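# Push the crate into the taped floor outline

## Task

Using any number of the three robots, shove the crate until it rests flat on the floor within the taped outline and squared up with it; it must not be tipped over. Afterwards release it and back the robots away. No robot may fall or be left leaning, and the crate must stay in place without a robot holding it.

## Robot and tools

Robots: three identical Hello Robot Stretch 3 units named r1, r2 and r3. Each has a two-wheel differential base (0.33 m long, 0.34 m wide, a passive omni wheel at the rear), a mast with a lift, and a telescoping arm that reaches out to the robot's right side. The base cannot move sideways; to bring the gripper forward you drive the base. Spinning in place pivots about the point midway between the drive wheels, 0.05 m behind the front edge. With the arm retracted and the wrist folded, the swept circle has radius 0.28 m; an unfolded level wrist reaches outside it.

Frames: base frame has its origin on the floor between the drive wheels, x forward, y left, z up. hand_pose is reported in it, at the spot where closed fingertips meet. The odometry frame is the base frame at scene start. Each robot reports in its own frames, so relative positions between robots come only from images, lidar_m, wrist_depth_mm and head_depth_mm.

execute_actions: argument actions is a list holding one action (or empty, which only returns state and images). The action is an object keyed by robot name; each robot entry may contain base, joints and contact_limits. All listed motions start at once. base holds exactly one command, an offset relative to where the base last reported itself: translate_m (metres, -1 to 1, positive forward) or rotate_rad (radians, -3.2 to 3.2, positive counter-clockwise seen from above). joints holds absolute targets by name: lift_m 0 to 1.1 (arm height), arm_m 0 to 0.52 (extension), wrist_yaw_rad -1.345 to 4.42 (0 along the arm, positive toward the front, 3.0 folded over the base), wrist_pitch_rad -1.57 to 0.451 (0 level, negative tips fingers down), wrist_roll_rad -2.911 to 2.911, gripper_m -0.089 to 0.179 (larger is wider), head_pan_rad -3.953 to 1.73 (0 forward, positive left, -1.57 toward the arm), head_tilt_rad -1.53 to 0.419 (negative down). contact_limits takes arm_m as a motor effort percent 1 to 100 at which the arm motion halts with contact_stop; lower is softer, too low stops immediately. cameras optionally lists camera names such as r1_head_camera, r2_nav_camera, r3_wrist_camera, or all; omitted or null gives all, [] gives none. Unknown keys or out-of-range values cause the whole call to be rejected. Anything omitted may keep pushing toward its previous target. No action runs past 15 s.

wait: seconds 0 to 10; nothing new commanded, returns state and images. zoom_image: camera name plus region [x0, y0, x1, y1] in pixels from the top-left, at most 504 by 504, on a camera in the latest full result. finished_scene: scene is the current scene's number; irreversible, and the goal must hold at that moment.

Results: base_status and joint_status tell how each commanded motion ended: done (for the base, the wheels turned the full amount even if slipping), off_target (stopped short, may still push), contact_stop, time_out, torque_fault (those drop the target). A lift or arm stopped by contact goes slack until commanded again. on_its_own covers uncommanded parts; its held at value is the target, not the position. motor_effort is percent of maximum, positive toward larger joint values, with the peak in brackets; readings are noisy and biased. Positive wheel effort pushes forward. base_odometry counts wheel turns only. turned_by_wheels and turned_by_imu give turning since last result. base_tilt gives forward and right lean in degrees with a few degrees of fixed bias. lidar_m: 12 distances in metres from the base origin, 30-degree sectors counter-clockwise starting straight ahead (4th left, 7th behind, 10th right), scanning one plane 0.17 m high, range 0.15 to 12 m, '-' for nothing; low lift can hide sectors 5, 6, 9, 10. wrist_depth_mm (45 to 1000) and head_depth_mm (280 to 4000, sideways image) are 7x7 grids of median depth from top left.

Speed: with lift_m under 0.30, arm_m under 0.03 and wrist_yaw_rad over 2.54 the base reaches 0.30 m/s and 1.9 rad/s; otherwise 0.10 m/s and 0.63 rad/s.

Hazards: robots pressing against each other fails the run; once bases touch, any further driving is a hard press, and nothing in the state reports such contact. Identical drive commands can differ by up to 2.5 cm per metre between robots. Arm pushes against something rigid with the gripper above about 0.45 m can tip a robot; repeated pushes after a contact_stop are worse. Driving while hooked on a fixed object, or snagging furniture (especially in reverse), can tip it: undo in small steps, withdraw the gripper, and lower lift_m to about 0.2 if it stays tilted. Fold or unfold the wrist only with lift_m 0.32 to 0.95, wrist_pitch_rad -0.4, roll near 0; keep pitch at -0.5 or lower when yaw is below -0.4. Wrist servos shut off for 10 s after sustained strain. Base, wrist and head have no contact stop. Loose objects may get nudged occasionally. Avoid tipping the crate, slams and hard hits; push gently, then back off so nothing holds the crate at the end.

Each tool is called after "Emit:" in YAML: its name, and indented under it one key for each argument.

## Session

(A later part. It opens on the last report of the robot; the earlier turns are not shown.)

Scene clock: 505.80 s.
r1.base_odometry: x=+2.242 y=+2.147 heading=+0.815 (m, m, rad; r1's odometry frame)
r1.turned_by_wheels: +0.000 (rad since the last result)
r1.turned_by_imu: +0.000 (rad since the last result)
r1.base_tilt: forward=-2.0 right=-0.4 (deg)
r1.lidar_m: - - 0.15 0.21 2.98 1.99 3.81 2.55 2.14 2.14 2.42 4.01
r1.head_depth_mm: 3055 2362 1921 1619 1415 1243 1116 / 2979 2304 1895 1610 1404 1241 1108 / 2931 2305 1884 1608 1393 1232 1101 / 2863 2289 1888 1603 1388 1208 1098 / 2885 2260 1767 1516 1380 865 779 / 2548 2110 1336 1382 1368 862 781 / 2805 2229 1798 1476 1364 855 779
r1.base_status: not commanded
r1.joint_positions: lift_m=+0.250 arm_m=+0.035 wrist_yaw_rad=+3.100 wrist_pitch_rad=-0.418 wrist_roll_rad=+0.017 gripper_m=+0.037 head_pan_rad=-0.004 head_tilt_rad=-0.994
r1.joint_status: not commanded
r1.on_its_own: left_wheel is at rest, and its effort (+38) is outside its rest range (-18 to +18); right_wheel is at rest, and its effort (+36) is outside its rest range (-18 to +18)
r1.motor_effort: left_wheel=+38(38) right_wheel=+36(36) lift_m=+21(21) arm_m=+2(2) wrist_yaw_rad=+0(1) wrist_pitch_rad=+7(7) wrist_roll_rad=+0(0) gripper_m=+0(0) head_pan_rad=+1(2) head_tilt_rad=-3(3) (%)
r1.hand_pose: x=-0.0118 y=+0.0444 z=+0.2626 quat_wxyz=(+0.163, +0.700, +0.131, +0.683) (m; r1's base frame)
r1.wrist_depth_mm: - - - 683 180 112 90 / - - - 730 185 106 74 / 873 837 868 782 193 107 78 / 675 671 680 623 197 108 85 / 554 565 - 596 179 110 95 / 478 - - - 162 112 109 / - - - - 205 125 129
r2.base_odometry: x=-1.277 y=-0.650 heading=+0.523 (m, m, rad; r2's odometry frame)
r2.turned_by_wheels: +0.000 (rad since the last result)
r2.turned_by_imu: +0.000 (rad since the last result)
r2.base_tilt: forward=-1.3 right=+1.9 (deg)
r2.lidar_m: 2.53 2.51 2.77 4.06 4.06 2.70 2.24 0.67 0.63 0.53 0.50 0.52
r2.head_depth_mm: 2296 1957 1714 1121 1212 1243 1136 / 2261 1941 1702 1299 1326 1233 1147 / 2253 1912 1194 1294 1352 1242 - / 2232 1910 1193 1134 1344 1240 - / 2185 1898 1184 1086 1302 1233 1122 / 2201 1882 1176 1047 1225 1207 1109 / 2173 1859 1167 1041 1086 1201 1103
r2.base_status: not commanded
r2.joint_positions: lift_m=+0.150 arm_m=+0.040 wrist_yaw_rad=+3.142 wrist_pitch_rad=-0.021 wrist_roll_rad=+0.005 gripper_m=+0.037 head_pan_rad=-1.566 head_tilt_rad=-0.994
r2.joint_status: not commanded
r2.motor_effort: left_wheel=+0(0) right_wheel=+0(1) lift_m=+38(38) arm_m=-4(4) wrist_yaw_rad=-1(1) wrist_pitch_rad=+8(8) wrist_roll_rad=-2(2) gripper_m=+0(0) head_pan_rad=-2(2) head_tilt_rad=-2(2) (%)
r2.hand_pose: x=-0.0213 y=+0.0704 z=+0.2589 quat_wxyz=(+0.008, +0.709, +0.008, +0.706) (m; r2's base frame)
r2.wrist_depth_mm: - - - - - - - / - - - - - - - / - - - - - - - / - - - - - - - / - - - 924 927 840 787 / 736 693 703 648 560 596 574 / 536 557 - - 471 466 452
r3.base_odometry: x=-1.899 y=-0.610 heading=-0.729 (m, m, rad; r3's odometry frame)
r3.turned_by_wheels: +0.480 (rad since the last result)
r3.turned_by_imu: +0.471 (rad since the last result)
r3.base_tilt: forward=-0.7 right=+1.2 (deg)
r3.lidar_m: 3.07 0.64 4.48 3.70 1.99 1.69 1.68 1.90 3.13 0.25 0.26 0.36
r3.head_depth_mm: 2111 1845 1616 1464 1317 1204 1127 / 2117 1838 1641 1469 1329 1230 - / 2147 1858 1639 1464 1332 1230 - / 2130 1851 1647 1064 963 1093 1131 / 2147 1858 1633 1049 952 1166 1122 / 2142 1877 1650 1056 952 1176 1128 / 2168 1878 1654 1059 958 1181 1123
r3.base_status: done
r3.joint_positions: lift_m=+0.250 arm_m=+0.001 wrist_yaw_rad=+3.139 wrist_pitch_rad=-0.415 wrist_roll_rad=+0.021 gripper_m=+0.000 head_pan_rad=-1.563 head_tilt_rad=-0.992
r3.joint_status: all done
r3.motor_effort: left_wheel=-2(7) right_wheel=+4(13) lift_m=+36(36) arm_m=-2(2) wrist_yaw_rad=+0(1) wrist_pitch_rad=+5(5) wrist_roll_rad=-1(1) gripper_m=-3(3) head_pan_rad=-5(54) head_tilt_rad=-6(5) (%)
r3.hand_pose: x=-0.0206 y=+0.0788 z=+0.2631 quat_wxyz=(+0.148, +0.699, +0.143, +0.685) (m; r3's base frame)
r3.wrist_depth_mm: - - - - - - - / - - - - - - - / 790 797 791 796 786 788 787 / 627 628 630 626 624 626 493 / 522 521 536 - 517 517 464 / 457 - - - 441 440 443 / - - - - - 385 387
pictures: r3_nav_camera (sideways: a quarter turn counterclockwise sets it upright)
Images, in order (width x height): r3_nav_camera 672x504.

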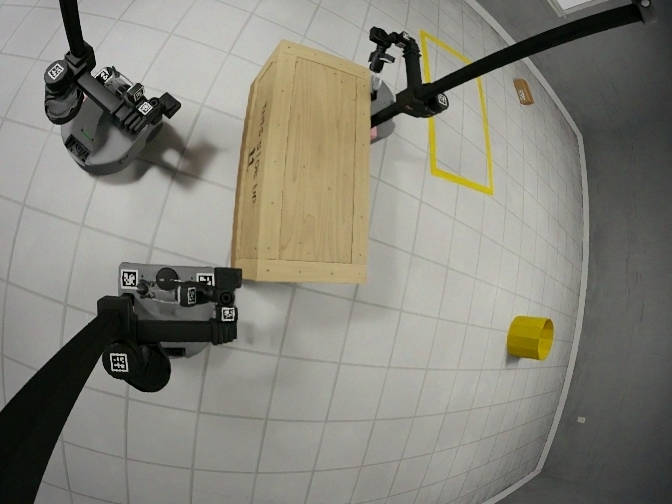

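Emit:
execute_actions:
  actions:
    - {"r3":{"base":{"translate_m":0.08},"joints":{"arm_m":0.04,"wrist_pitch_rad":0,"lift_m":0.15}}}
  cameras: []

Emit:
execute_actions:
  actions:
    - {"r1":{"base":{"translate_m":0.3}},"r3":{"joints":{"arm_m":0.3},"contact_limits":{"arm_m":100}}}
  cameras: ["r1_nav_camera","r2_nav_camera","r3_nav_camera"]

Scene clock: 510.60 s.
r1.base_odometry: x=+2.242 y=+2.147 heading=+0.815 (m, m, rad; r1's odometry frame)
r1.turned_by_wheels: +0.000 (rad since the last result)
r1.turned_by_imu: +0.001 (rad since the last result)
r1.base_tilt: forward=-1.8 right=-0.5 (deg)
r1.lidar_m: - - 0.15 0.21 2.97 1.99 3.80 2.54 2.14 2.14 2.42 4.00
r1.head_depth_mm: 3009 2351 1906 1640 1416 1250 1123 / 2995 2323 1905 1625 1396 1232 1114 / 2934 2280 1893 1596 1396 1235 1105 / 2915 2269 1870 1590 1387 1207 1105 / 2866 2264 1773 1525 1383 865 779 / 2539 2125 1326 1368 1369 862 783 / 2782 2209 1767 1465 1364 858 780
r1.base_status: not commanded
r1.joint_positions: lift_m=+0.250 arm_m=+0.035 wrist_yaw_rad=+3.100 wrist_pitch_rad=-0.418 wrist_roll_rad=+0.017 gripper_m=+0.037 head_pan_rad=-0.004 head_tilt_rad=-0.994
r1.joint_status: not commanded
r1.on_its_own: left_wheel is at rest, and its effort (+38) is outside its rest range (-18 to +18); right_wheel is at rest, and its effort (+36) is outside its rest range (-18 to +18)
r1.motor_effort: left_wheel=+38(38) right_wheel=+36(36) lift_m=+22(21) arm_m=+2(3) wrist_yaw_rad=+1(1) wrist_pitch_rad=+7(7) wrist_roll_rad=+0(0) gripper_m=-1(0) head_pan_rad=+2(1) head_tilt_rad=-3(2) (%)
r1.hand_pose: x=-0.0118 y=+0.0444 z=+0.2626 quat_wxyz=(+0.163, +0.700, +0.131, +0.683) (m; r1's base frame)
r1.wrist_depth_mm: - - - 685 181 112 90 / - - - 729 185 106 75 / 893 876 880 771 194 107 78 / 673 667 692 633 197 108 85 / 553 556 - 582 179 110 95 / 482 - - - 162 112 109 / - - - - 207 125 129
r2.base_odometry: x=-1.277 y=-0.650 heading=+0.523 (m, m, rad; r2's odometry frame)
r2.turned_by_wheels: +0.000 (rad since the last result)
r2.turned_by_imu: -0.001 (rad since the last result)
r2.base_tilt: forward=-1.4 right=+1.8 (deg)
r2.lidar_m: 2.53 2.51 2.77 4.08 4.05 2.70 2.24 0.60 0.56 0.53 0.50 0.52
r2.head_depth_mm: 2294 1958 1713 1260 1173 1235 1133 / 2283 1939 1697 1149 1223 1234 1142 / 2247 1929 1198 1226 1339 1245 - / 2222 1906 1188 1128 1341 1243 - / 2207 1894 1184 1084 1302 1230 1122 / 2175 1885 1177 1049 1226 1209 1113 / 2169 1865 1169 1042 1083 1205 1104
r2.base_status: not commanded
r2.joint_positions: lift_m=+0.150 arm_m=+0.040 wrist_yaw_rad=+3.142 wrist_pitch_rad=-0.021 wrist_roll_rad=+0.005 gripper_m=+0.037 head_pan_rad=-1.566 head_tilt_rad=-0.994
r2.joint_status: not commanded
r2.motor_effort: left_wheel=+0(0) right_wheel=+0(1) lift_m=+38(38) arm_m=-5(5) wrist_yaw_rad=-1(1) wrist_pitch_rad=+8(8) wrist_roll_rad=-2(2) gripper_m=+0(0) head_pan_rad=-2(1) head_tilt_rad=-2(3) (%)
r2.hand_pose: x=-0.0213 y=+0.0704 z=+0.2589 quat_wxyz=(+0.008, +0.709, +0.008, +0.706) (m; r2's base frame)
r2.wrist_depth_mm: - - - - - - - / - - - - - - - / - - - - - - - / - - - - - - - / - - - 932 937 851 798 / 733 707 693 645 568 599 576 / 541 558 - - 475 459 448
r3.base_odometry: x=-1.839 y=-0.664 heading=-0.729 (m, m, rad; r3's odometry frame)
r3.turned_by_wheels: +0.000 (rad since the last result)
r3.turned_by_imu: +0.000 (rad since the last result)
r3.base_tilt: forward=-0.7 right=+1.2 (deg)
r3.lidar_m: 2.98 0.56 4.47 3.87 2.07 1.77 1.76 1.99 2.38 0.25 0.26 0.36
r3.head_depth_mm: 2075 1850 1622 1462 1313 1207 1127 / 2130 1863 1647 1465 1327 1211 - / 2139 1858 1644 1413 974 1183 - / 2132 1861 1639 1047 953 921 1130 / 2138 1866 1655 1040 948 1171 1121 / 2153 1876 1659 1049 952 1178 1123 / 2161 1879 1656 1057 957 1177 1127
r3.base_status: done
r3.joint_positions: lift_m=+0.150 arm_m=+0.040 wrist_yaw_rad=+3.139 wrist_pitch_rad=-0.026 wrist_roll_rad=+0.021 gripper_m=+0.000 head_pan_rad=-1.564 head_tilt_rad=-0.992
r3.joint_status: all done
r3.motor_effort: left_wheel=-1(7) right_wheel=+4(14) lift_m=+24(31) arm_m=+3(2) wrist_yaw_rad=+0(1) wrist_pitch_rad=+9(10) wrist_roll_rad=-1(1) gripper_m=-3(3) head_pan_rad=-5(4) head_tilt_rad=-6(6) (%)
r3.hand_pose: x=-0.0207 y=+0.0709 z=+0.2582 quat_wxyz=(+0.010, +0.714, +0.008, +0.700) (m; r3's base frame)
r3.wrist_depth_mm: - - - - - - - / - - - - - - - / - - - - - - - / - - - - - - - / 743 778 764 - 787 796 432 / 562 593 590 - 576 574 371 / - - - - - 453 373
pictures: none
No camera images: the call's "cameras" was empty. Leave "cameras" out to get every camera's image.

Scene clock: 515.50 s.
r1.base_odometry: x=+2.448 y=+2.365 heading=+0.816 (m, m, rad; r1's odometry frame)
r1.turned_by_wheels: +0.001 (rad since the last result)
r1.turned_by_imu: +0.436 (rad since the last result)
r1.base_tilt: forward=-1.9 right=-0.4 (deg)
r1.lidar_m: - - 0.15 0.21 3.96 3.91 2.77 2.19 2.17 2.36 3.57 -
r1.head_depth_mm: 2894 2337 1910 1624 1406 1235 1117 / 2744 2125 1865 1609 1403 1239 1109 / 2946 2294 1305 1428 1392 1232 1101 / 2867 2273 1877 1265 1384 898 804 / 2864 2278 1866 1540 1376 864 780 / 2864 2213 1841 1541 1372 861 784 / 2665 2225 1487 1405 1352 856 778
r1.base_status: translate_m off_target (by the wheels' count: +0.2997 of +0.3000)
r1.joint_positions: lift_m=+0.250 arm_m=+0.035 wrist_yaw_rad=+3.100 wrist_pitch_rad=-0.418 wrist_roll_rad=+0.017 gripper_m=+0.037 head_pan_rad=-0.004 head_tilt_rad=-0.994
r1.joint_status: not commanded
r1.on_its_own: left_wheel is at rest, and its effort (+37) is outside its rest range (-18 to +18); right_wheel is at rest, and its effort (+30) is outside its rest range (-18 to +18)
r1.motor_effort: left_wheel=+37(71) right_wheel=+30(53) lift_m=+21(22) arm_m=+2(2) wrist_yaw_rad=+0(0) wrist_pitch_rad=+7(8) wrist_roll_rad=+0(0) gripper_m=+0(0) head_pan_rad=+2(1) head_tilt_rad=-3(3) (%)
r1.hand_pose: x=-0.0119 y=+0.0444 z=+0.2627 quat_wxyz=(+0.162, +0.700, +0.131, +0.683) (m; r1's base frame)
r1.wrist_depth_mm: - - - 673 182 113 91 / - - - 702 185 107 75 / 847 908 880 772 192 108 76 / 678 667 701 618 198 109 76 / 563 576 - 578 182 111 77 / 484 - - - 168 112 78 / - - - - 210 110 78
r2.base_odometry: x=-1.277 y=-0.650 heading=+0.523 (m, m, rad; r2's odometry frame)
r2.turned_by_wheels: +0.000 (rad since the last result)
r2.turned_by_imu: -0.001 (rad since the last result)
r2.base_tilt: forward=-1.3 right=+1.8 (deg)
r2.lidar_m: 2.52 2.51 2.76 4.07 4.05 2.71 2.24 0.60 0.58 0.54 0.42 0.55
r2.head_depth_mm: 2283 1960 1715 1271 1196 1227 1136 / 2275 1935 1288 1503 1252 1233 1144 / 2252 1925 1306 1500 1353 1245 - / 2240 1905 1215 1432 1333 1242 - / 2220 1347 1180 1136 1316 1232 1128 / 2180 1883 1169 1048 1161 1212 1106 / 2165 1870 1164 1041 966 1191 1105
r2.base_status: not commanded
r2.joint_positions: lift_m=+0.150 arm_m=+0.040 wrist_yaw_rad=+3.142 wrist_pitch_rad=-0.021 wrist_roll_rad=+0.005 gripper_m=+0.037 head_pan_rad=-1.566 head_tilt_rad=-0.994
r2.joint_status: not commanded
r2.motor_effort: left_wheel=+0(0) right_wheel=+0(1) lift_m=+37(38) arm_m=-4(4) wrist_yaw_rad=-1(1) wrist_pitch_rad=+8(8) wrist_roll_rad=-2(2) gripper_m=+0(0) head_pan_rad=-2(2) head_tilt_rad=-3(2) (%)
r2.hand_pose: x=-0.0213 y=+0.0704 z=+0.2589 quat_wxyz=(+0.008, +0.709, +0.008, +0.706) (m; r2's base frame)
r2.wrist_depth_mm: - - - - - - - / - - - - - - - / - - - - - - - / - - - - - - - / - - - 937 937 839 784 / 725 694 688 643 562 602 579 / 539 558 - - 473 461 456
r3.base_odometry: x=-1.839 y=-0.664 heading=-0.729 (m, m, rad; r3's odometry frame)
r3.turned_by_wheels: +0.000 (rad since the last result)
r3.turned_by_imu: -0.170 (rad since the last result)
r3.base_tilt: forward=-0.7 right=+1.2 (deg)
r3.lidar_m: 0.55 0.58 0.69 4.44 2.34 1.78 1.74 1.83 2.57 0.44 0.42 0.43
r3.head_depth_mm: 2119 1838 1639 1464 1323 1214 1130 / 2136 1854 1634 1453 1327 1209 - / 2128 1874 1637 1471 - 1210 - / 2138 1853 1651 1052 1275 1218 1134 / 2136 1872 1646 1050 1072 1227 1120 / 2154 1862 1649 1055 975 1210 1123 / 2162 1879 1658 1060 956 1151 1127
r3.base_status: not commanded
r3.joint_positions: lift_m=+0.150 arm_m=+0.298 wrist_yaw_rad=+3.604 wrist_pitch_rad=-0.019 wrist_roll_rad=+0.074 gripper_m=+0.000 head_pan_rad=-1.564 head_tilt_rad=-0.992
r3.joint_status: all done
r3.on_its_own: wrist_yaw_rad is held at +3.588, not at your +3.140, by its stall guard, which is not easing now
r3.motor_effort: left_wheel=-1(14) right_wheel=+17(19) lift_m=+32(35) arm_m=+13(41) wrist_yaw_rad=-12(77) wrist_pitch_rad=+7(9) wrist_roll_rad=-35(36) gripper_m=-3(3) head_pan_rad=-4(5) head_tilt_rad=-6(5) (%)
r3.contact_limits: arm_m 37 (drawing in: default 16, maximum 27; extending or still: default 23, maximum 37)
r3.hand_pose: x=-0.1355 y=-0.2145 z=+0.2597 quat_wxyz=(-0.149, +0.711, +0.174, +0.664) (m; r3's base frame)
r3.wrist_depth_mm: - - - - - - - / - - - - - - - / - - - - - - - / - - - - - - - / 860 848 820 - - - 798 / 623 604 594 - - - - / 475 468 460 - - - -
pictures: r1_nav_camera (sideways: a quarter turn counterclockwise sets it upright), r2_nav_camera (sideways: a quarter turn counterclockwise sets it upright), r3_nav_camera (sideways: a quarter turn counterclockwise sets it upright)
Images, in order (width x height): r1_nav_camera 672x504, r2_nav_camera 672x504, r3_nav_camera 672x504.

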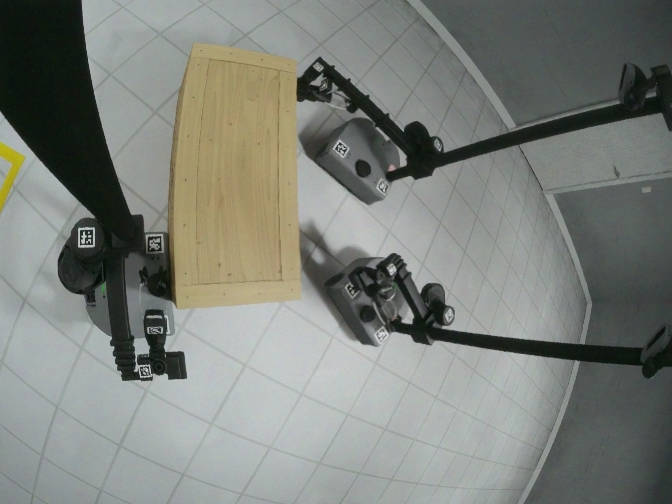

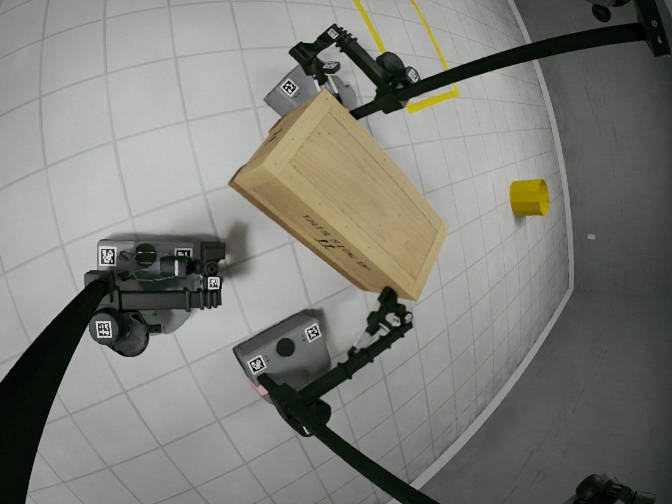

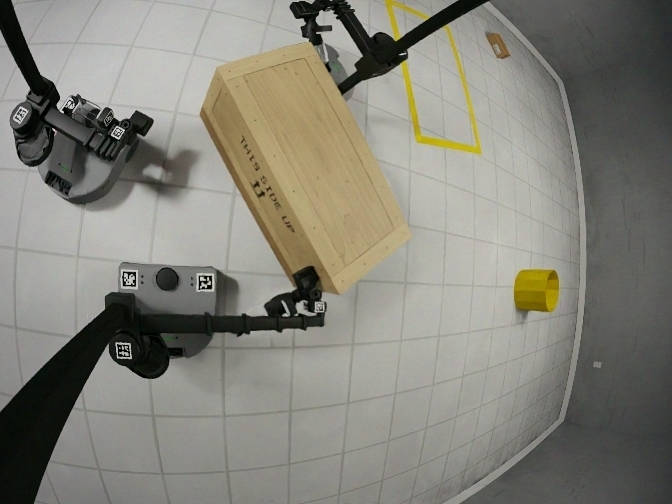

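Emit:
execute_actions:
  actions:
    - {"r3":{"joints":{"arm_m":0.12,"wrist_yaw_rad":3.14,"wrist_roll_rad":0}},"r1":{"joints":{"head_pan_rad":-3.14}}}
  cameras: ["r1_nav_camera","r1_head_camera"]

Scene clock: 519.70 s.
r1.base_odometry: x=+2.448 y=+2.365 heading=+0.816 (m, m, rad; r1's odometry frame)
r1.turned_by_wheels: +0.000 (rad since the last result)
r1.turned_by_imu: +0.001 (rad since the last result)
r1.base_tilt: forward=-2.0 right=-0.4 (deg)
r1.lidar_m: - - 0.15 0.21 3.96 3.91 2.76 2.20 2.17 2.35 3.56 -
r1.head_depth_mm: 2993 2340 1922 1634 1407 1258 1071 / 3020 2347 1902 1616 1397 1239 1078 / 2916 2315 1901 1602 1386 1274 - / 2914 2261 1868 1583 1380 1277 - / 2799 2253 1847 1588 1382 1246 - / 2597 2256 1830 1575 1365 1223 - / 2377 2212 1820 1564 1364 1212 1097
r1.base_status: not commanded
r1.joint_positions: lift_m=+0.250 arm_m=+0.035 wrist_yaw_rad=+3.100 wrist_pitch_rad=-0.418 wrist_roll_rad=+0.017 gripper_m=+0.037 head_pan_rad=-3.133 head_tilt_rad=-0.994
r1.joint_status: all done
r1.on_its_own: left_wheel is at rest, and its effort (+38) is outside its rest range (-18 to +18); right_wheel is at rest, and its effort (+30) is outside its rest range (-18 to +18)
r1.motor_effort: left_wheel=+38(37) right_wheel=+30(30) lift_m=+21(21) arm_m=+2(2) wrist_yaw_rad=+1(0) wrist_pitch_rad=+7(7) wrist_roll_rad=+0(0) gripper_m=+0(1) head_pan_rad=-3(34) head_tilt_rad=-3(2) (%)
r1.hand_pose: x=-0.0119 y=+0.0444 z=+0.2627 quat_wxyz=(+0.162, +0.700, +0.131, +0.683) (m; r1's base frame)
r1.wrist_depth_mm: - - - 672 182 112 91 / - - - 729 185 106 75 / 853 876 865 744 193 108 76 / 664 680 682 620 198 109 76 / 548 556 - 590 182 111 77 / 485 - - - 167 112 78 / - - - - 212 110 78
r2.base_odometry: x=-1.277 y=-0.650 heading=+0.523 (m, m, rad; r2's odometry frame)
r2.turned_by_wheels: +0.000 (rad since the last result)
r2.turned_by_imu: -0.001 (rad since the last result)
r2.base_tilt: forward=-1.1 right=+1.9 (deg)
r2.lidar_m: 2.52 2.51 2.77 4.08 4.04 2.70 2.24 0.59 0.58 0.55 0.42 0.55
r2.head_depth_mm: 2284 1955 1713 1274 1197 1223 1137 / 2279 1935 1692 1264 1244 1236 1144 / 2235 1924 1592 1476 1348 1248 - / 2226 1908 1215 1431 1344 1244 - / 2213 1346 1184 1134 1325 1230 1128 / 2199 1887 1173 1049 1162 1209 1108 / 2172 1861 1165 1041 969 1186 1104
r2.base_status: not commanded
r2.joint_positions: lift_m=+0.150 arm_m=+0.040 wrist_yaw_rad=+3.142 wrist_pitch_rad=-0.021 wrist_roll_rad=+0.005 gripper_m=+0.037 head_pan_rad=-1.566 head_tilt_rad=-0.994
r2.joint_status: not commanded
r2.motor_effort: left_wheel=+0(0) right_wheel=-1(1) lift_m=+38(38) arm_m=-4(4) wrist_yaw_rad=-1(2) wrist_pitch_rad=+8(8) wrist_roll_rad=-2(2) gripper_m=-1(0) head_pan_rad=-1(2) head_tilt_rad=-3(2) (%)
r2.hand_pose: x=-0.0213 y=+0.0704 z=+0.2589 quat_wxyz=(+0.008, +0.709, +0.008, +0.706) (m; r2's base frame)
r2.wrist_depth_mm: - - - - - - - / - - - - - - - / - - - - - - - / - - - - - - - / - - - 926 938 845 796 / 720 695 706 639 561 599 580 / 538 559 - - 472 461 452
r3.base_odometry: x=-1.839 y=-0.664 heading=-0.729 (m, m, rad; r3's odometry frame)
r3.turned_by_wheels: +0.000 (rad since the last result)
r3.turned_by_imu: +0.000 (rad since the last result)
r3.base_tilt: forward=-0.7 right=+1.2 (deg)
r3.lidar_m: 0.55 0.58 0.69 4.44 2.34 1.78 1.74 1.83 2.58 0.44 0.42 0.43
r3.head_depth_mm: 2129 1860 1644 1459 1330 1205 1125 / 2101 1830 1635 1464 1329 1212 - / 2148 1847 1644 1463 1325 1221 - / 2156 1850 1645 1045 1240 1213 1131 / 2160 1871 1642 1046 1072 1224 1118 / 2181 1861 1641 1056 979 1201 1122 / 2184 1866 1654 1055 953 1150 1122
r3.base_status: not commanded
r3.joint_positions: lift_m=+0.150 arm_m=+0.120 wrist_yaw_rad=+3.142 wrist_pitch_rad=-0.017 wrist_roll_rad=+0.003 gripper_m=+0.000 head_pan_rad=-1.564 head_tilt_rad=-0.992
r3.joint_status: all done
r3.motor_effort: left_wheel=+2(1) right_wheel=+0(17) lift_m=+32(32) arm_m=-2(9) wrist_yaw_rad=-2(45) wrist_pitch_rad=+6(6) wrist_roll_rad=-2(42) gripper_m=-3(3) head_pan_rad=-4(4) head_tilt_rad=-5(5) (%)
r3.hand_pose: x=-0.0214 y=-0.0094 z=+0.2601 quat_wxyz=(+0.006, +0.708, +0.007, +0.706) (m; r3's base frame)
r3.wrist_depth_mm: - - - - - - - / - - - - - - 558 / - - - - - - 636 / - - - - - - 653 / 737 775 793 - 815 514 446 / 577 - - - 589 518 423 / - - - - - 466 437
pictures: r1_head_camera (sideways: a quarter turn clockwise sets it upright), r1_nav_camera (sideways: a quarter turn counterclockwise sets it upright)
Images, in order (width x height): r1_head_camera 896x504, r1_nav_camera 672x504.

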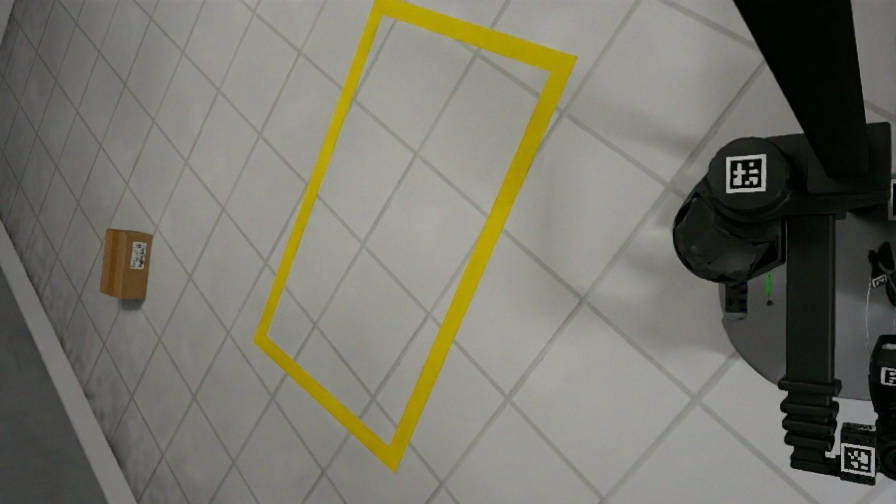

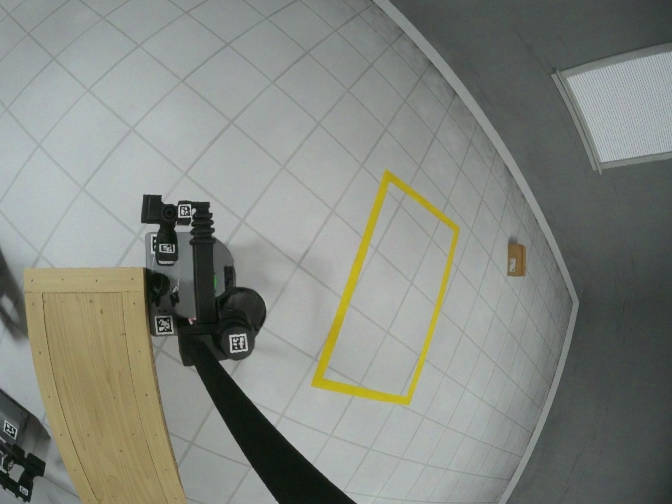

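Emit:
execute_actions:
  actions:
    - {"r3":{"base":{"rotate_rad":0.46}}}
  cameras: []

Emit:
execute_actions:
  actions:
    - {"r3":{"base":{"translate_m":-0.185},"joints":{"arm_m":0.2}}}
  cameras: ["r3_nav_camera"]

Scene clock: 527.80 s.
r1.base_odometry: x=+2.448 y=+2.365 heading=+0.816 (m, m, rad; r1's odometry frame)
r1.turned_by_wheels: +0.000 (rad since the last result)
r1.turned_by_imu: +0.001 (rad since the last result)
r1.base_tilt: forward=-2.1 right=-0.4 (deg)
r1.lidar_m: - - 0.15 0.21 3.95 3.90 2.75 2.20 2.17 2.36 3.54 -
r1.head_depth_mm: 3012 2306 1911 1617 1412 1244 1081 / 2939 2293 1905 1593 1396 1236 1078 / 2911 2309 1901 1606 1400 1270 - / 2879 2283 1859 1599 1376 1267 - / 2763 2265 1858 1582 1382 1239 - / 2619 2220 1820 1555 1367 1217 - / 2403 2214 1832 1563 1360 1211 1091
r1.base_status: not commanded
r1.joint_positions: lift_m=+0.250 arm_m=+0.035 wrist_yaw_rad=+3.100 wrist_pitch_rad=-0.418 wrist_roll_rad=+0.017 gripper_m=+0.037 head_pan_rad=-3.133 head_tilt_rad=-0.994
r1.joint_status: not commanded
r1.on_its_own: left_wheel is at rest, and its effort (+38) is outside its rest range (-18 to +18); right_wheel is at rest, and its effort (+30) is outside its rest range (-18 to +18)
r1.motor_effort: left_wheel=+38(37) right_wheel=+30(30) lift_m=+21(21) arm_m=+2(2) wrist_yaw_rad=+1(1) wrist_pitch_rad=+7(7) wrist_roll_rad=+0(0) gripper_m=+0(0) head_pan_rad=-2(2) head_tilt_rad=-3(2) (%)
r1.hand_pose: x=-0.0119 y=+0.0444 z=+0.2627 quat_wxyz=(+0.162, +0.700, +0.131, +0.683) (m; r1's base frame)
r1.wrist_depth_mm: - - - 670 181 113 91 / - - - 709 184 106 75 / 882 852 867 753 193 108 76 / 684 696 685 636 198 109 77 / 559 566 - 578 182 110 77 / 491 - - - 167 112 78 / - - - - 211 110 79
r2.base_odometry: x=-1.277 y=-0.650 heading=+0.523 (m, m, rad; r2's odometry frame)
r2.turned_by_wheels: +0.000 (rad since the last result)
r2.turned_by_imu: -0.001 (rad since the last result)
r2.base_tilt: forward=-1.3 right=+1.7 (deg)
r2.lidar_m: 2.53 2.51 2.77 4.08 4.05 2.69 2.25 0.66 0.58 0.54 0.42 0.55
r2.head_depth_mm: 2305 1962 1703 1271 1197 1240 1136 / 2274 1937 1690 1189 1242 1237 1142 / 2248 1923 1515 1424 1330 1245 - / 2228 1915 1210 1428 1344 1241 - / 2201 1349 1183 1133 1323 1230 1122 / 2175 1867 1173 1048 1161 1212 1106 / 2177 1875 1161 1041 967 1188 1106
r2.base_status: not commanded
r2.joint_positions: lift_m=+0.150 arm_m=+0.040 wrist_yaw_rad=+3.142 wrist_pitch_rad=-0.021 wrist_roll_rad=+0.005 gripper_m=+0.037 head_pan_rad=-1.566 head_tilt_rad=-0.994
r2.joint_status: not commanded
r2.motor_effort: left_wheel=+0(0) right_wheel=-1(0) lift_m=+38(38) arm_m=-4(5) wrist_yaw_rad=-1(1) wrist_pitch_rad=+8(8) wrist_roll_rad=-2(2) gripper_m=+0(0) head_pan_rad=-2(2) head_tilt_rad=-3(2) (%)
r2.hand_pose: x=-0.0213 y=+0.0704 z=+0.2589 quat_wxyz=(+0.008, +0.709, +0.008, +0.706) (m; r2's base frame)
r2.wrist_depth_mm: - - - - - - - / - - - - - - - / - - - - - - - / - - - - - - - / - - - 912 939 834 797 / 728 706 699 645 557 605 574 / 535 555 - - 472 461 451
r3.base_odometry: x=-1.839 y=-0.664 heading=-0.269 (m, m, rad; r3's odometry frame)
r3.turned_by_wheels: +0.460 (rad since the last result)
r3.turned_by_imu: +0.453 (rad since the last result)
r3.base_tilt: forward=-0.7 right=+1.2 (deg)
r3.lidar_m: 0.59 0.68 4.44 2.48 1.82 1.74 1.79 2.41 0.45 0.42 0.42 0.52
r3.head_depth_mm: 2099 1839 1621 1466 1304 1210 1125 / 2138 1857 1640 1044 1148 1215 - / 2129 1850 1629 1047 1126 1214 - / 2143 1852 1652 1050 1090 1215 1132 / 2160 1880 1644 1047 1069 1222 1116 / 2154 1871 1644 1047 1040 1223 1127 / 2155 1827 1220 1060 1011 1221 1125
r3.base_status: done
r3.joint_positions: lift_m=+0.150 arm_m=+0.120 wrist_yaw_rad=+3.142 wrist_pitch_rad=-0.017 wrist_roll_rad=+0.003 gripper_m=+0.000 head_pan_rad=-1.564 head_tilt_rad=-0.992
r3.joint_status: not commanded
r3.motor_effort: left_wheel=-2(5) right_wheel=+5(10) lift_m=+32(32) arm_m=-2(2) wrist_yaw_rad=-1(1) wrist_pitch_rad=+6(6) wrist_roll_rad=-3(2) gripper_m=-3(3) head_pan_rad=-5(4) head_tilt_rad=-6(6) (%)
r3.hand_pose: x=-0.0213 y=-0.0094 z=+0.2601 quat_wxyz=(+0.006, +0.708, +0.006, +0.706) (m; r3's base frame)
r3.wrist_depth_mm: - - - - - - - / - - - - - - - / - - - - - - - / - - - - - - - / 746 762 797 - 813 832 858 / 578 - - - 597 602 612 / - - - - - 465 468
pictures: none
No camera images: the call's "cameras" was empty. Leave "cameras" out to get every camera's image.

Scene clock: 530.73 s.
r1.base_odometry: x=+2.448 y=+2.365 heading=+0.816 (m, m, rad; r1's odometry frame)
r1.turned_by_wheels: +0.000 (rad since the last result)
r1.turned_by_imu: +0.001 (rad since the last result)
r1.base_tilt: forward=-1.9 right=-0.4 (deg)
r1.lidar_m: - - 0.15 0.21 3.96 3.91 2.76 2.19 2.17 2.35 3.56 -
r1.head_depth_mm: 3008 2334 1921 1617 1412 1249 1070 / 2957 2325 1893 1610 1399 1241 1076 / 2944 2269 1874 1612 1392 1266 - / 2888 2263 1839 1583 1383 1272 - / 2735 2263 1851 1591 1381 1241 - / 2584 2218 1840 1574 1364 1215 - / 2412 2226 1830 1562 1360 1207 1100
r1.base_status: not commanded
r1.joint_positions: lift_m=+0.250 arm_m=+0.035 wrist_yaw_rad=+3.100 wrist_pitch_rad=-0.418 wrist_roll_rad=+0.017 gripper_m=+0.037 head_pan_rad=-3.133 head_tilt_rad=-0.994
r1.joint_status: not commanded
r1.on_its_own: left_wheel is at rest, and its effort (+35) is outside its rest range (-18 to +18); right_wheel is at rest, and its effort (+30) is outside its rest range (-18 to +18)
r1.motor_effort: left_wheel=+35(36) right_wheel=+30(30) lift_m=+21(21) arm_m=+2(1) wrist_yaw_rad=+0(0) wrist_pitch_rad=+7(7) wrist_roll_rad=+0(0) gripper_m=-1(0) head_pan_rad=-2(2) head_tilt_rad=-3(2) (%)
r1.hand_pose: x=-0.0119 y=+0.0444 z=+0.2627 quat_wxyz=(+0.162, +0.700, +0.131, +0.683) (m; r1's base frame)
r1.wrist_depth_mm: - - - 662 181 112 91 / - - - 708 184 106 75 / 867 862 889 768 195 108 75 / 671 675 670 626 197 109 76 / 545 562 - 575 183 110 77 / 492 - - - 168 112 78 / - - - - 211 110 78
r2.base_odometry: x=-1.277 y=-0.650 heading=+0.523 (m, m, rad; r2's odometry frame)
r2.turned_by_wheels: +0.000 (rad since the last result)
r2.turned_by_imu: -0.001 (rad since the last result)
r2.base_tilt: forward=-1.3 right=+1.7 (deg)
r2.lidar_m: 2.52 2.51 2.77 4.07 4.06 2.71 2.24 0.85 0.76 0.54 0.42 0.55
r2.head_depth_mm: 2299 1962 1646 1312 1340 1243 1136 / 2272 1950 1279 1458 1364 1237 1149 / 2248 1927 1370 1503 1353 1239 - / 2234 1898 1214 1432 1344 1244 - / 2211 1345 1177 1135 1322 1229 1121 / 2200 1878 1171 1051 1161 1206 1105 / 2176 1866 1168 1038 967 1193 1104
r2.base_status: not commanded
r2.joint_positions: lift_m=+0.150 arm_m=+0.040 wrist_yaw_rad=+3.142 wrist_pitch_rad=-0.021 wrist_roll_rad=+0.005 gripper_m=+0.037 head_pan_rad=-1.566 head_tilt_rad=-0.994
r2.joint_status: not commanded
r2.motor_effort: left_wheel=+1(0) right_wheel=+0(1) lift_m=+38(38) arm_m=-4(4) wrist_yaw_rad=-2(1) wrist_pitch_rad=+7(8) wrist_roll_rad=-2(2) gripper_m=+0(1) head_pan_rad=-2(2) head_tilt_rad=-3(2) (%)
r2.hand_pose: x=-0.0213 y=+0.0704 z=+0.2589 quat_wxyz=(+0.008, +0.709, +0.008, +0.706) (m; r2's base frame)
r2.wrist_depth_mm: - - - - - - - / - - - - - - - / - - - - - - - / - - - - - - - / - - - 930 948 832 783 / 732 701 697 640 565 600 575 / 544 558 - - 470 460 452
r3.base_odometry: x=-2.017 y=-0.615 heading=-0.269 (m, m, rad; r3's odometry frame)
r3.turned_by_wheels: +0.000 (rad since the last result)
r3.turned_by_imu: -0.001 (rad since the last result)
r3.base_tilt: forward=-0.7 right=+1.2 (deg)
r3.lidar_m: 0.77 0.88 4.53 2.26 1.65 1.57 1.63 2.18 2.24 0.44 0.45 0.55
r3.head_depth_mm: 2130 1846 1631 1452 1322 1207 1124 / 2150 1847 1625 1461 1326 1206 - / 2140 1867 1627 1412 1287 1204 - / 2130 1875 1169 1047 1104 1216 1125 / 2147 1859 1643 1050 1135 1224 1115 / 2137 1872 1650 1054 1111 1219 1122 / 2170 1873 1655 1060 1085 1218 1116
r3.base_status: done
r3.joint_positions: lift_m=+0.150 arm_m=+0.200 wrist_yaw_rad=+3.141 wrist_pitch_rad=-0.018 wrist_roll_rad=+0.003 gripper_m=+0.000 head_pan_rad=-1.564 head_tilt_rad=-0.992
r3.joint_status: all done
r3.motor_effort: left_wheel=-1(6) right_wheel=+4(6) lift_m=+32(32) arm_m=+2(3) wrist_yaw_rad=-1(1) wrist_pitch_rad=+6(6) wrist_roll_rad=-3(2) gripper_m=-3(3) head_pan_rad=-5(4) head_tilt_rad=-4(6) (%)
r3.hand_pose: x=-0.0213 y=-0.0889 z=+0.2601 quat_wxyz=(+0.007, +0.708, +0.006, +0.706) (m; r3's base frame)
r3.wrist_depth_mm: - - - - - - - / - - - - - - - / - - - - - - - / - - - - - - - / 745 813 912 - 808 827 842 / 551 - - - 590 599 608 / - - - - - 464 471
pictures: r3_nav_camera (sideways: a quarter turn counterclockwise sets it upright)
Images, in order (width x height): r3_nav_camera 672x504.

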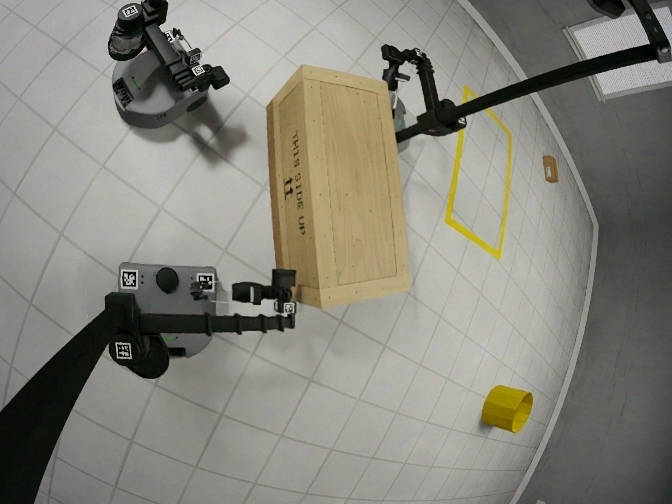

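Emit:
execute_actions:
  actions:
    - {"r1":{"base":{"translate_m":0.22}},"r3":{"joints":{"arm_m":0.36},"contact_limits":{"arm_m":100}}}
  cameras: ["r1_nav_camera","r1_head_camera","r3_nav_camera"]

Scene clock: 539.00 s.
r1.base_odometry: x=+2.598 y=+2.525 heading=+0.816 (m, m, rad; r1's odometry frame)
r1.turned_by_wheels: +0.000 (rad since the last result)
r1.turned_by_imu: +0.020 (rad since the last result)
r1.base_tilt: forward=-1.9 right=-0.4 (deg)
r1.lidar_m: - - 0.15 0.21 3.95 3.91 2.72 2.19 2.17 2.37 3.64 -
r1.head_depth_mm: 3004 2341 1937 1630 1408 1245 1073 / 2954 2300 1893 1619 1405 1237 1078 / 2945 2272 1892 1584 1381 1277 - / 2870 2269 1872 1602 1383 1270 - / 2764 2231 1856 1573 1373 1241 - / 2589 2220 1835 1568 1375 1208 - / 2370 2206 1820 1551 1357 1204 1094
r1.base_status: translate_m off_target (by the wheels' count: +0.2197 of +0.2200)
r1.joint_positions: lift_m=+0.250 arm_m=+0.035 wrist_yaw_rad=+3.099 wrist_pitch_rad=-0.418 wrist_roll_rad=+0.017 gripper_m=+0.037 head_pan_rad=-3.134 head_tilt_rad=-0.994
r1.joint_status: not commanded
r1.on_its_own: left_wheel is at rest, and its effort (+30) is outside its rest range (-18 to +18); right_wheel is at rest, and its effort (+27) is outside its rest range (-18 to +18)
r1.motor_effort: left_wheel=+30(70) right_wheel=+27(52) lift_m=+22(22) arm_m=+2(2) wrist_yaw_rad=+1(1) wrist_pitch_rad=+7(7) wrist_roll_rad=+0(0) gripper_m=+0(1) head_pan_rad=-2(3) head_tilt_rad=-3(3) (%)
r1.hand_pose: x=-0.0118 y=+0.0444 z=+0.2627 quat_wxyz=(+0.163, +0.700, +0.131, +0.683) (m; r1's base frame)
r1.wrist_depth_mm: - - - 667 180 112 91 / - - - 733 184 107 75 / 839 855 885 736 194 108 76 / 697 696 689 612 197 109 77 / 558 549 - 568 183 111 77 / 491 - - - 168 112 78 / - - - - 212 110 78
r2.base_odometry: x=-1.277 y=-0.650 heading=+0.523 (m, m, rad; r2's odometry frame)
r2.turned_by_wheels: +0.000 (rad since the last result)
r2.turned_by_imu: -0.001 (rad since the last result)
r2.base_tilt: forward=-1.2 right=+1.9 (deg)
r2.lidar_m: 2.53 2.51 2.77 4.07 4.06 2.70 2.24 0.84 0.76 0.54 0.42 0.56
r2.head_depth_mm: 2301 1945 1659 1332 1346 1241 1136 / 2251 1945 1305 1440 1362 1236 1145 / 2262 1933 1301 1502 1352 1243 - / 2210 1929 1226 1446 1346 1246 - / 2216 1344 1182 1138 1319 1230 1124 / 2187 1884 1169 1049 1157 1206 1112 / 2166 1882 1163 1043 967 1192 1108
r2.base_status: not commanded
r2.joint_positions: lift_m=+0.150 arm_m=+0.040 wrist_yaw_rad=+3.142 wrist_pitch_rad=-0.021 wrist_roll_rad=+0.005 gripper_m=+0.037 head_pan_rad=-1.566 head_tilt_rad=-0.994
r2.joint_status: not commanded
r2.motor_effort: left_wheel=+0(0) right_wheel=+0(1) lift_m=+37(38) arm_m=-4(5) wrist_yaw_rad=-1(1) wrist_pitch_rad=+8(8) wrist_roll_rad=-2(2) gripper_m=-1(0) head_pan_rad=-2(2) head_tilt_rad=-3(3) (%)
r2.hand_pose: x=-0.0213 y=+0.0704 z=+0.2589 quat_wxyz=(+0.008, +0.709, +0.008, +0.706) (m; r2's base frame)
r2.wrist_depth_mm: - - - - - - - / - - - - - - - / - - - - - - - / - - - - - - - / - - - 917 917 834 800 / 730 700 696 646 563 599 579 / 542 555 - - 474 461 452
r3.base_odometry: x=-2.017 y=-0.615 heading=-0.269 (m, m, rad; r3's odometry frame)
r3.turned_by_wheels: +0.000 (rad since the last result)
r3.turned_by_imu: -0.018 (rad since the last result)
r3.base_tilt: forward=-0.7 right=+1.2 (deg)
r3.lidar_m: 0.77 0.86 4.52 2.30 1.65 1.57 1.62 2.14 2.23 0.45 0.45 0.55
r3.head_depth_mm: 2117 1824 1637 1447 1327 1210 1125 / 2140 1846 1638 1466 1320 1208 - / 2134 1853 1646 1440 1306 1206 - / 2138 1863 1168 1050 1219 1214 1127 / 2149 1863 1649 1048 1153 1220 1126 / 2145 1868 1657 1052 1108 1219 1123 / 2172 1869 1644 1050 1078 1223 1126
r3.base_status: not commanded
r3.joint_positions: lift_m=+0.150 arm_m=+0.251 wrist_yaw_rad=+3.154 wrist_pitch_rad=-0.020 wrist_roll_rad=+0.002 gripper_m=+0.000 head_pan_rad=-1.565 head_tilt_rad=-0.992
r3.joint_status: arm_m contact_stop (moved +0.051 of +0.160)
r3.on_its_own: arm_m is slack since a contact_stop, until your next command for it (your +0.360 is given up)
r3.motor_effort: left_wheel=+2(20) right_wheel=-4(27) lift_m=+25(36) arm_m=+0(45) wrist_yaw_rad=-10(77) wrist_pitch_rad=+7(7) wrist_roll_rad=-2(2) gripper_m=-3(3) head_pan_rad=-4(4) head_tilt_rad=-5(6) (%)
r3.contact_limits: arm_m 37 (drawing in: default 16, maximum 27; extending or still: default 23, maximum 37)
r3.hand_pose: x=-0.0245 y=-0.1402 z=+0.2598 quat_wxyz=(+0.003, +0.707, +0.012, +0.707) (m; r3's base frame)
r3.wrist_depth_mm: - - - - - - - / - - - - - - - / - - - - - - - / - - - - - - - / 736 791 - - 815 826 849 / 555 - - - 591 596 611 / - - - - - 464 472
pictures: r1_head_camera (sideways: a quarter turn clockwise sets it upright), r1_nav_camera (sideways: a quarter turn counterclockwise sets it upright), r3_nav_camera (sideways: a quarter turn counterclockwise sets it upright)
Images, in order (width x height): r1_head_camera 896x504, r1_nav_camera 672x504, r3_nav_camera 672x504.

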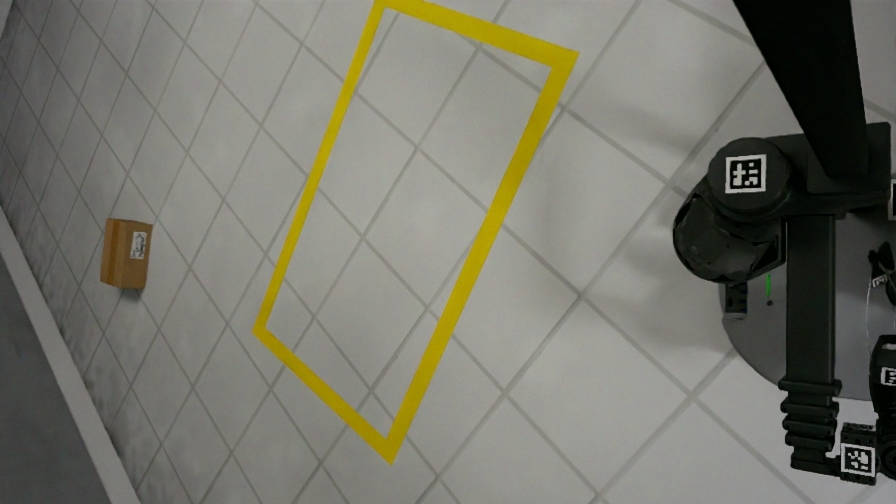

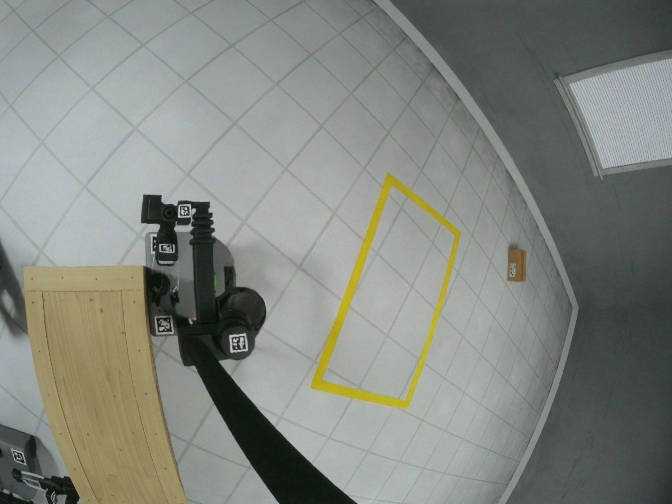

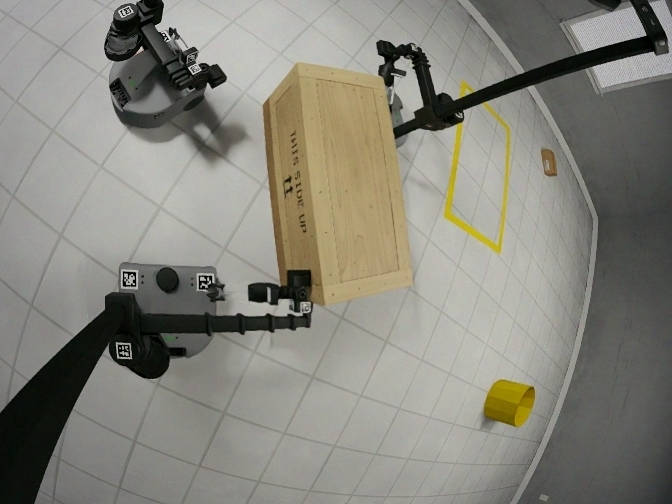

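Impact at speed tripped the stop (lesson: start from contact). Retry.

Emit:
execute_actions:
  actions:
    - {"r1":{"base":{"translate_m":0.18}},"r3":{"joints":{"arm_m":0.36},"contact_limits":{"arm_m":100}}}
  cameras: ["r1_nav_camera","r1_head_camera","r3_nav_camera"]

Scene clock: 544.10 s.
r1.base_odometry: x=+2.721 y=+2.657 heading=+0.816 (m, m, rad; r1's odometry frame)
r1.turned_by_wheels: +0.000 (rad since the last result)
r1.turned_by_imu: +0.163 (rad since the last result)
r1.base_tilt: forward=-2.0 right=-0.3 (deg)
r1.lidar_m: - - 0.15 0.21 2.14 3.95 2.48 2.18 2.20 2.60 4.78 -
r1.head_depth_mm: 3001 2334 1921 1627 1411 1248 1072 / 2943 2322 1901 1611 1407 1234 1071 / 2884 2292 1900 1603 1386 1272 - / 2676 2264 1871 1589 1382 1267 - / 2538 2267 1847 1586 1375 1241 - / 2348 2242 1836 1572 1371 1211 - / 2135 2226 1811 1567 1363 1211 1096
r1.base_status: translate_m off_target (by the wheels' count: +0.1797 of +0.1800)
r1.joint_positions: lift_m=+0.250 arm_m=+0.035 wrist_yaw_rad=+3.099 wrist_pitch_rad=-0.418 wrist_roll_rad=+0.017 gripper_m=+0.037 head_pan_rad=-3.134 head_tilt_rad=-0.994
r1.joint_status: not commanded
r1.on_its_own: left_wheel is at rest, and its effort (+25) is outside its rest range (-18 to +18); right_wheel is at rest, and its effort (+33) is outside its rest range (-18 to +18)
r1.motor_effort: left_wheel=+25(70) right_wheel=+33(49) lift_m=+21(21) arm_m=+1(2) wrist_yaw_rad=+1(0) wrist_pitch_rad=+7(7) wrist_roll_rad=+0(0) gripper_m=+1(0) head_pan_rad=-2(2) head_tilt_rad=-4(3) (%)
r1.hand_pose: x=-0.0118 y=+0.0444 z=+0.2627 quat_wxyz=(+0.163, +0.700, +0.131, +0.683) (m; r1's base frame)
r1.wrist_depth_mm: - - - 673 182 113 90 / - - - 715 185 107 75 / 845 880 886 775 193 108 76 / 673 658 676 627 199 109 76 / 556 558 - 579 184 111 77 / 493 - - - 167 112 78 / - - - - 213 110 78
r2.base_odometry: x=-1.277 y=-0.650 heading=+0.523 (m, m, rad; r2's odometry frame)
r2.turned_by_wheels: +0.000 (rad since the last result)
r2.turned_by_imu: -0.001 (rad since the last result)
r2.base_tilt: forward=-1.2 right=+1.9 (deg)
r2.lidar_m: 2.52 2.51 2.77 4.08 4.04 2.70 2.24 0.85 0.77 0.53 0.39 0.60
r2.head_depth_mm: 2297 1959 1652 1329 1345 1240 1138 / 2277 1943 1617 1487 1362 1236 1148 / 2253 1940 1609 1501 1348 1242 - / 2233 1904 1286 1469 1344 1246 - / 2198 1344 1179 1158 1313 1228 1126 / 2179 1364 1176 1043 1060 1207 1111 / 2164 1866 1167 1042 984 1199 1102
r2.base_status: not commanded
r2.joint_positions: lift_m=+0.150 arm_m=+0.040 wrist_yaw_rad=+3.142 wrist_pitch_rad=-0.021 wrist_roll_rad=+0.005 gripper_m=+0.037 head_pan_rad=-1.566 head_tilt_rad=-0.994
r2.joint_status: not commanded
r2.motor_effort: left_wheel=+0(0) right_wheel=+0(1) lift_m=+38(38) arm_m=-4(4) wrist_yaw_rad=-1(1) wrist_pitch_rad=+8(8) wrist_roll_rad=-2(2) gripper_m=+0(0) head_pan_rad=-2(2) head_tilt_rad=-3(2) (%)
r2.hand_pose: x=-0.0213 y=+0.0704 z=+0.2589 quat_wxyz=(+0.008, +0.709, +0.008, +0.706) (m; r2's base frame)
r2.wrist_depth_mm: - - - - - - - / - - - - - - - / - - - - - - - / - - - - - - - / - - - 916 945 830 801 / 725 707 698 645 564 596 573 / 539 554 - - 473 463 452
r3.base_odometry: x=-2.017 y=-0.615 heading=-0.270 (m, m, rad; r3's odometry frame)
r3.turned_by_wheels: -0.001 (rad since the last result)
r3.turned_by_imu: -0.062 (rad since the last result)
r3.base_tilt: forward=-0.7 right=+1.2 (deg)
r3.lidar_m: 0.78 0.87 4.53 2.45 1.68 1.56 1.59 2.01 2.23 0.51 0.51 0.55
r3.head_depth_mm: 2107 1844 1621 1456 1320 1205 1131 / 2126 1847 1633 1462 1320 1219 - / 2130 1856 1640 1481 1294 1218 - / 2133 1853 1595 1066 1298 1216 1127 / 2147 1854 1169 1051 1276 1223 1120 / 2152 1880 1178 1054 1177 1218 1126 / 2169 1884 1650 1056 1082 1216 1127
r3.base_status: not commanded
r3.joint_positions: lift_m=+0.150 arm_m=+0.357 wrist_yaw_rad=+3.557 wrist_pitch_rad=-0.020 wrist_roll_rad=+0.026 gripper_m=+0.000 head_pan_rad=-1.565 head_tilt_rad=-0.992
r3.joint_status: all done
r3.on_its_own: wrist_yaw_rad is held at +3.538, not at your +3.140, by its stall guard, which is not easing now; right_wheel is at rest, and its effort (+21) is outside its rest range (-18 to +18); arm_m is at rest, and its effort (+21) is outside its rest range (-14 to +14); wrist_yaw_rad is at rest, and its effort (-14) is outside its rest range (-12 to +12)
r3.motor_effort: left_wheel=-4(12) right_wheel=+21(26) lift_m=+28(28) arm_m=+21(41) wrist_yaw_rad=-14(77) wrist_pitch_rad=+7(7) wrist_roll_rad=-17(17) gripper_m=-3(3) head_pan_rad=-4(4) head_tilt_rad=-5(5) (%)
r3.contact_limits: arm_m 37 (drawing in: default 16, maximum 27; extending or still: default 23, maximum 37)
r3.hand_pose: x=-0.1246 y=-0.2684 z=+0.2596 quat_wxyz=(-0.137, +0.699, +0.155, +0.685) (m; r3's base frame)
r3.wrist_depth_mm: - - - - - - - / - - - - - - - / - - - - - - - / - - - - - - - / 781 780 794 - - - 812 / 566 570 574 - - - 588 / 447 452 452 452 - - 480
pictures: r1_head_camera (sideways: a quarter turn clockwise sets it upright), r1_nav_camera (sideways: a quarter turn counterclockwise sets it upright), r3_nav_camera (sideways: a quarter turn counterclockwise sets it upright)
Images, in order (width x height): r1_head_camera 896x504, r1_nav_camera 672x504, r3_nav_camera 672x504.

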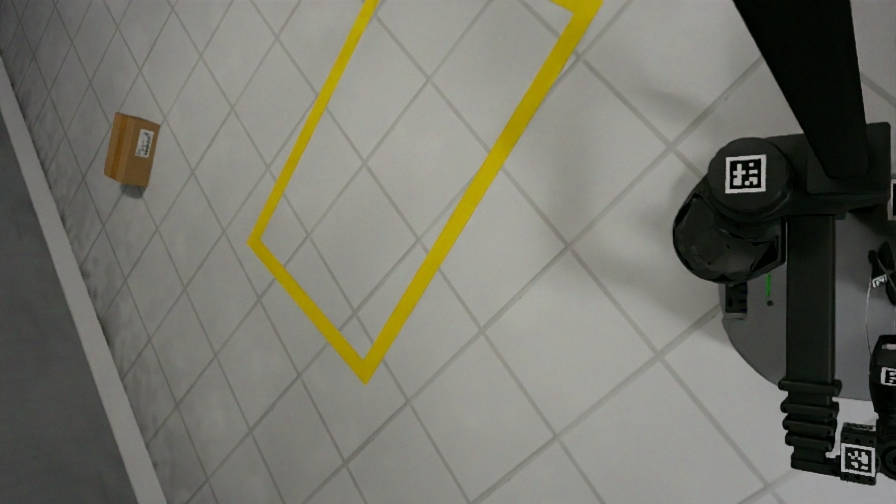

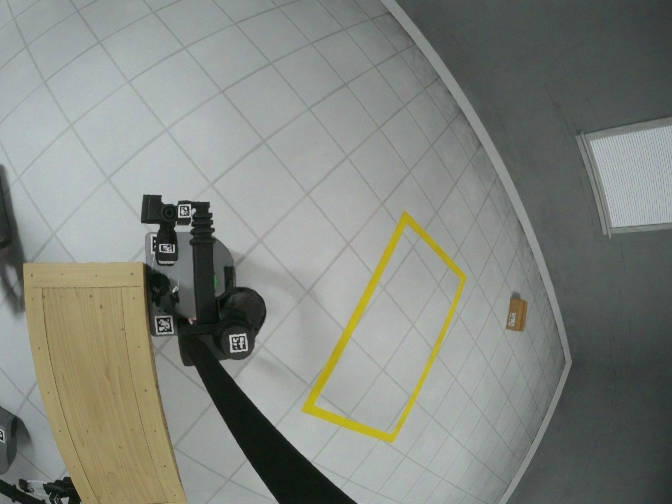

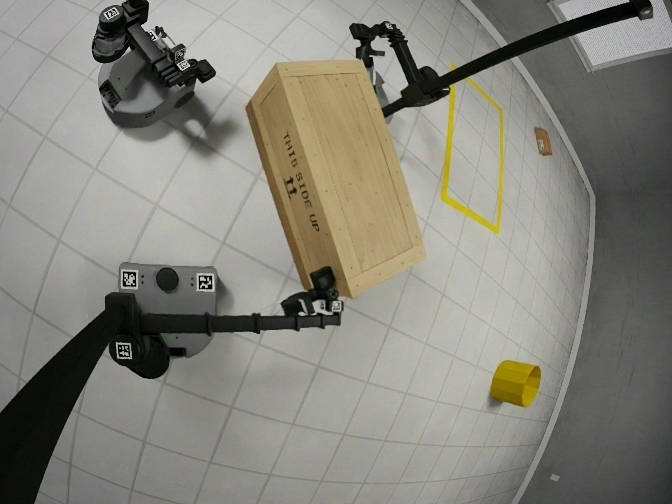

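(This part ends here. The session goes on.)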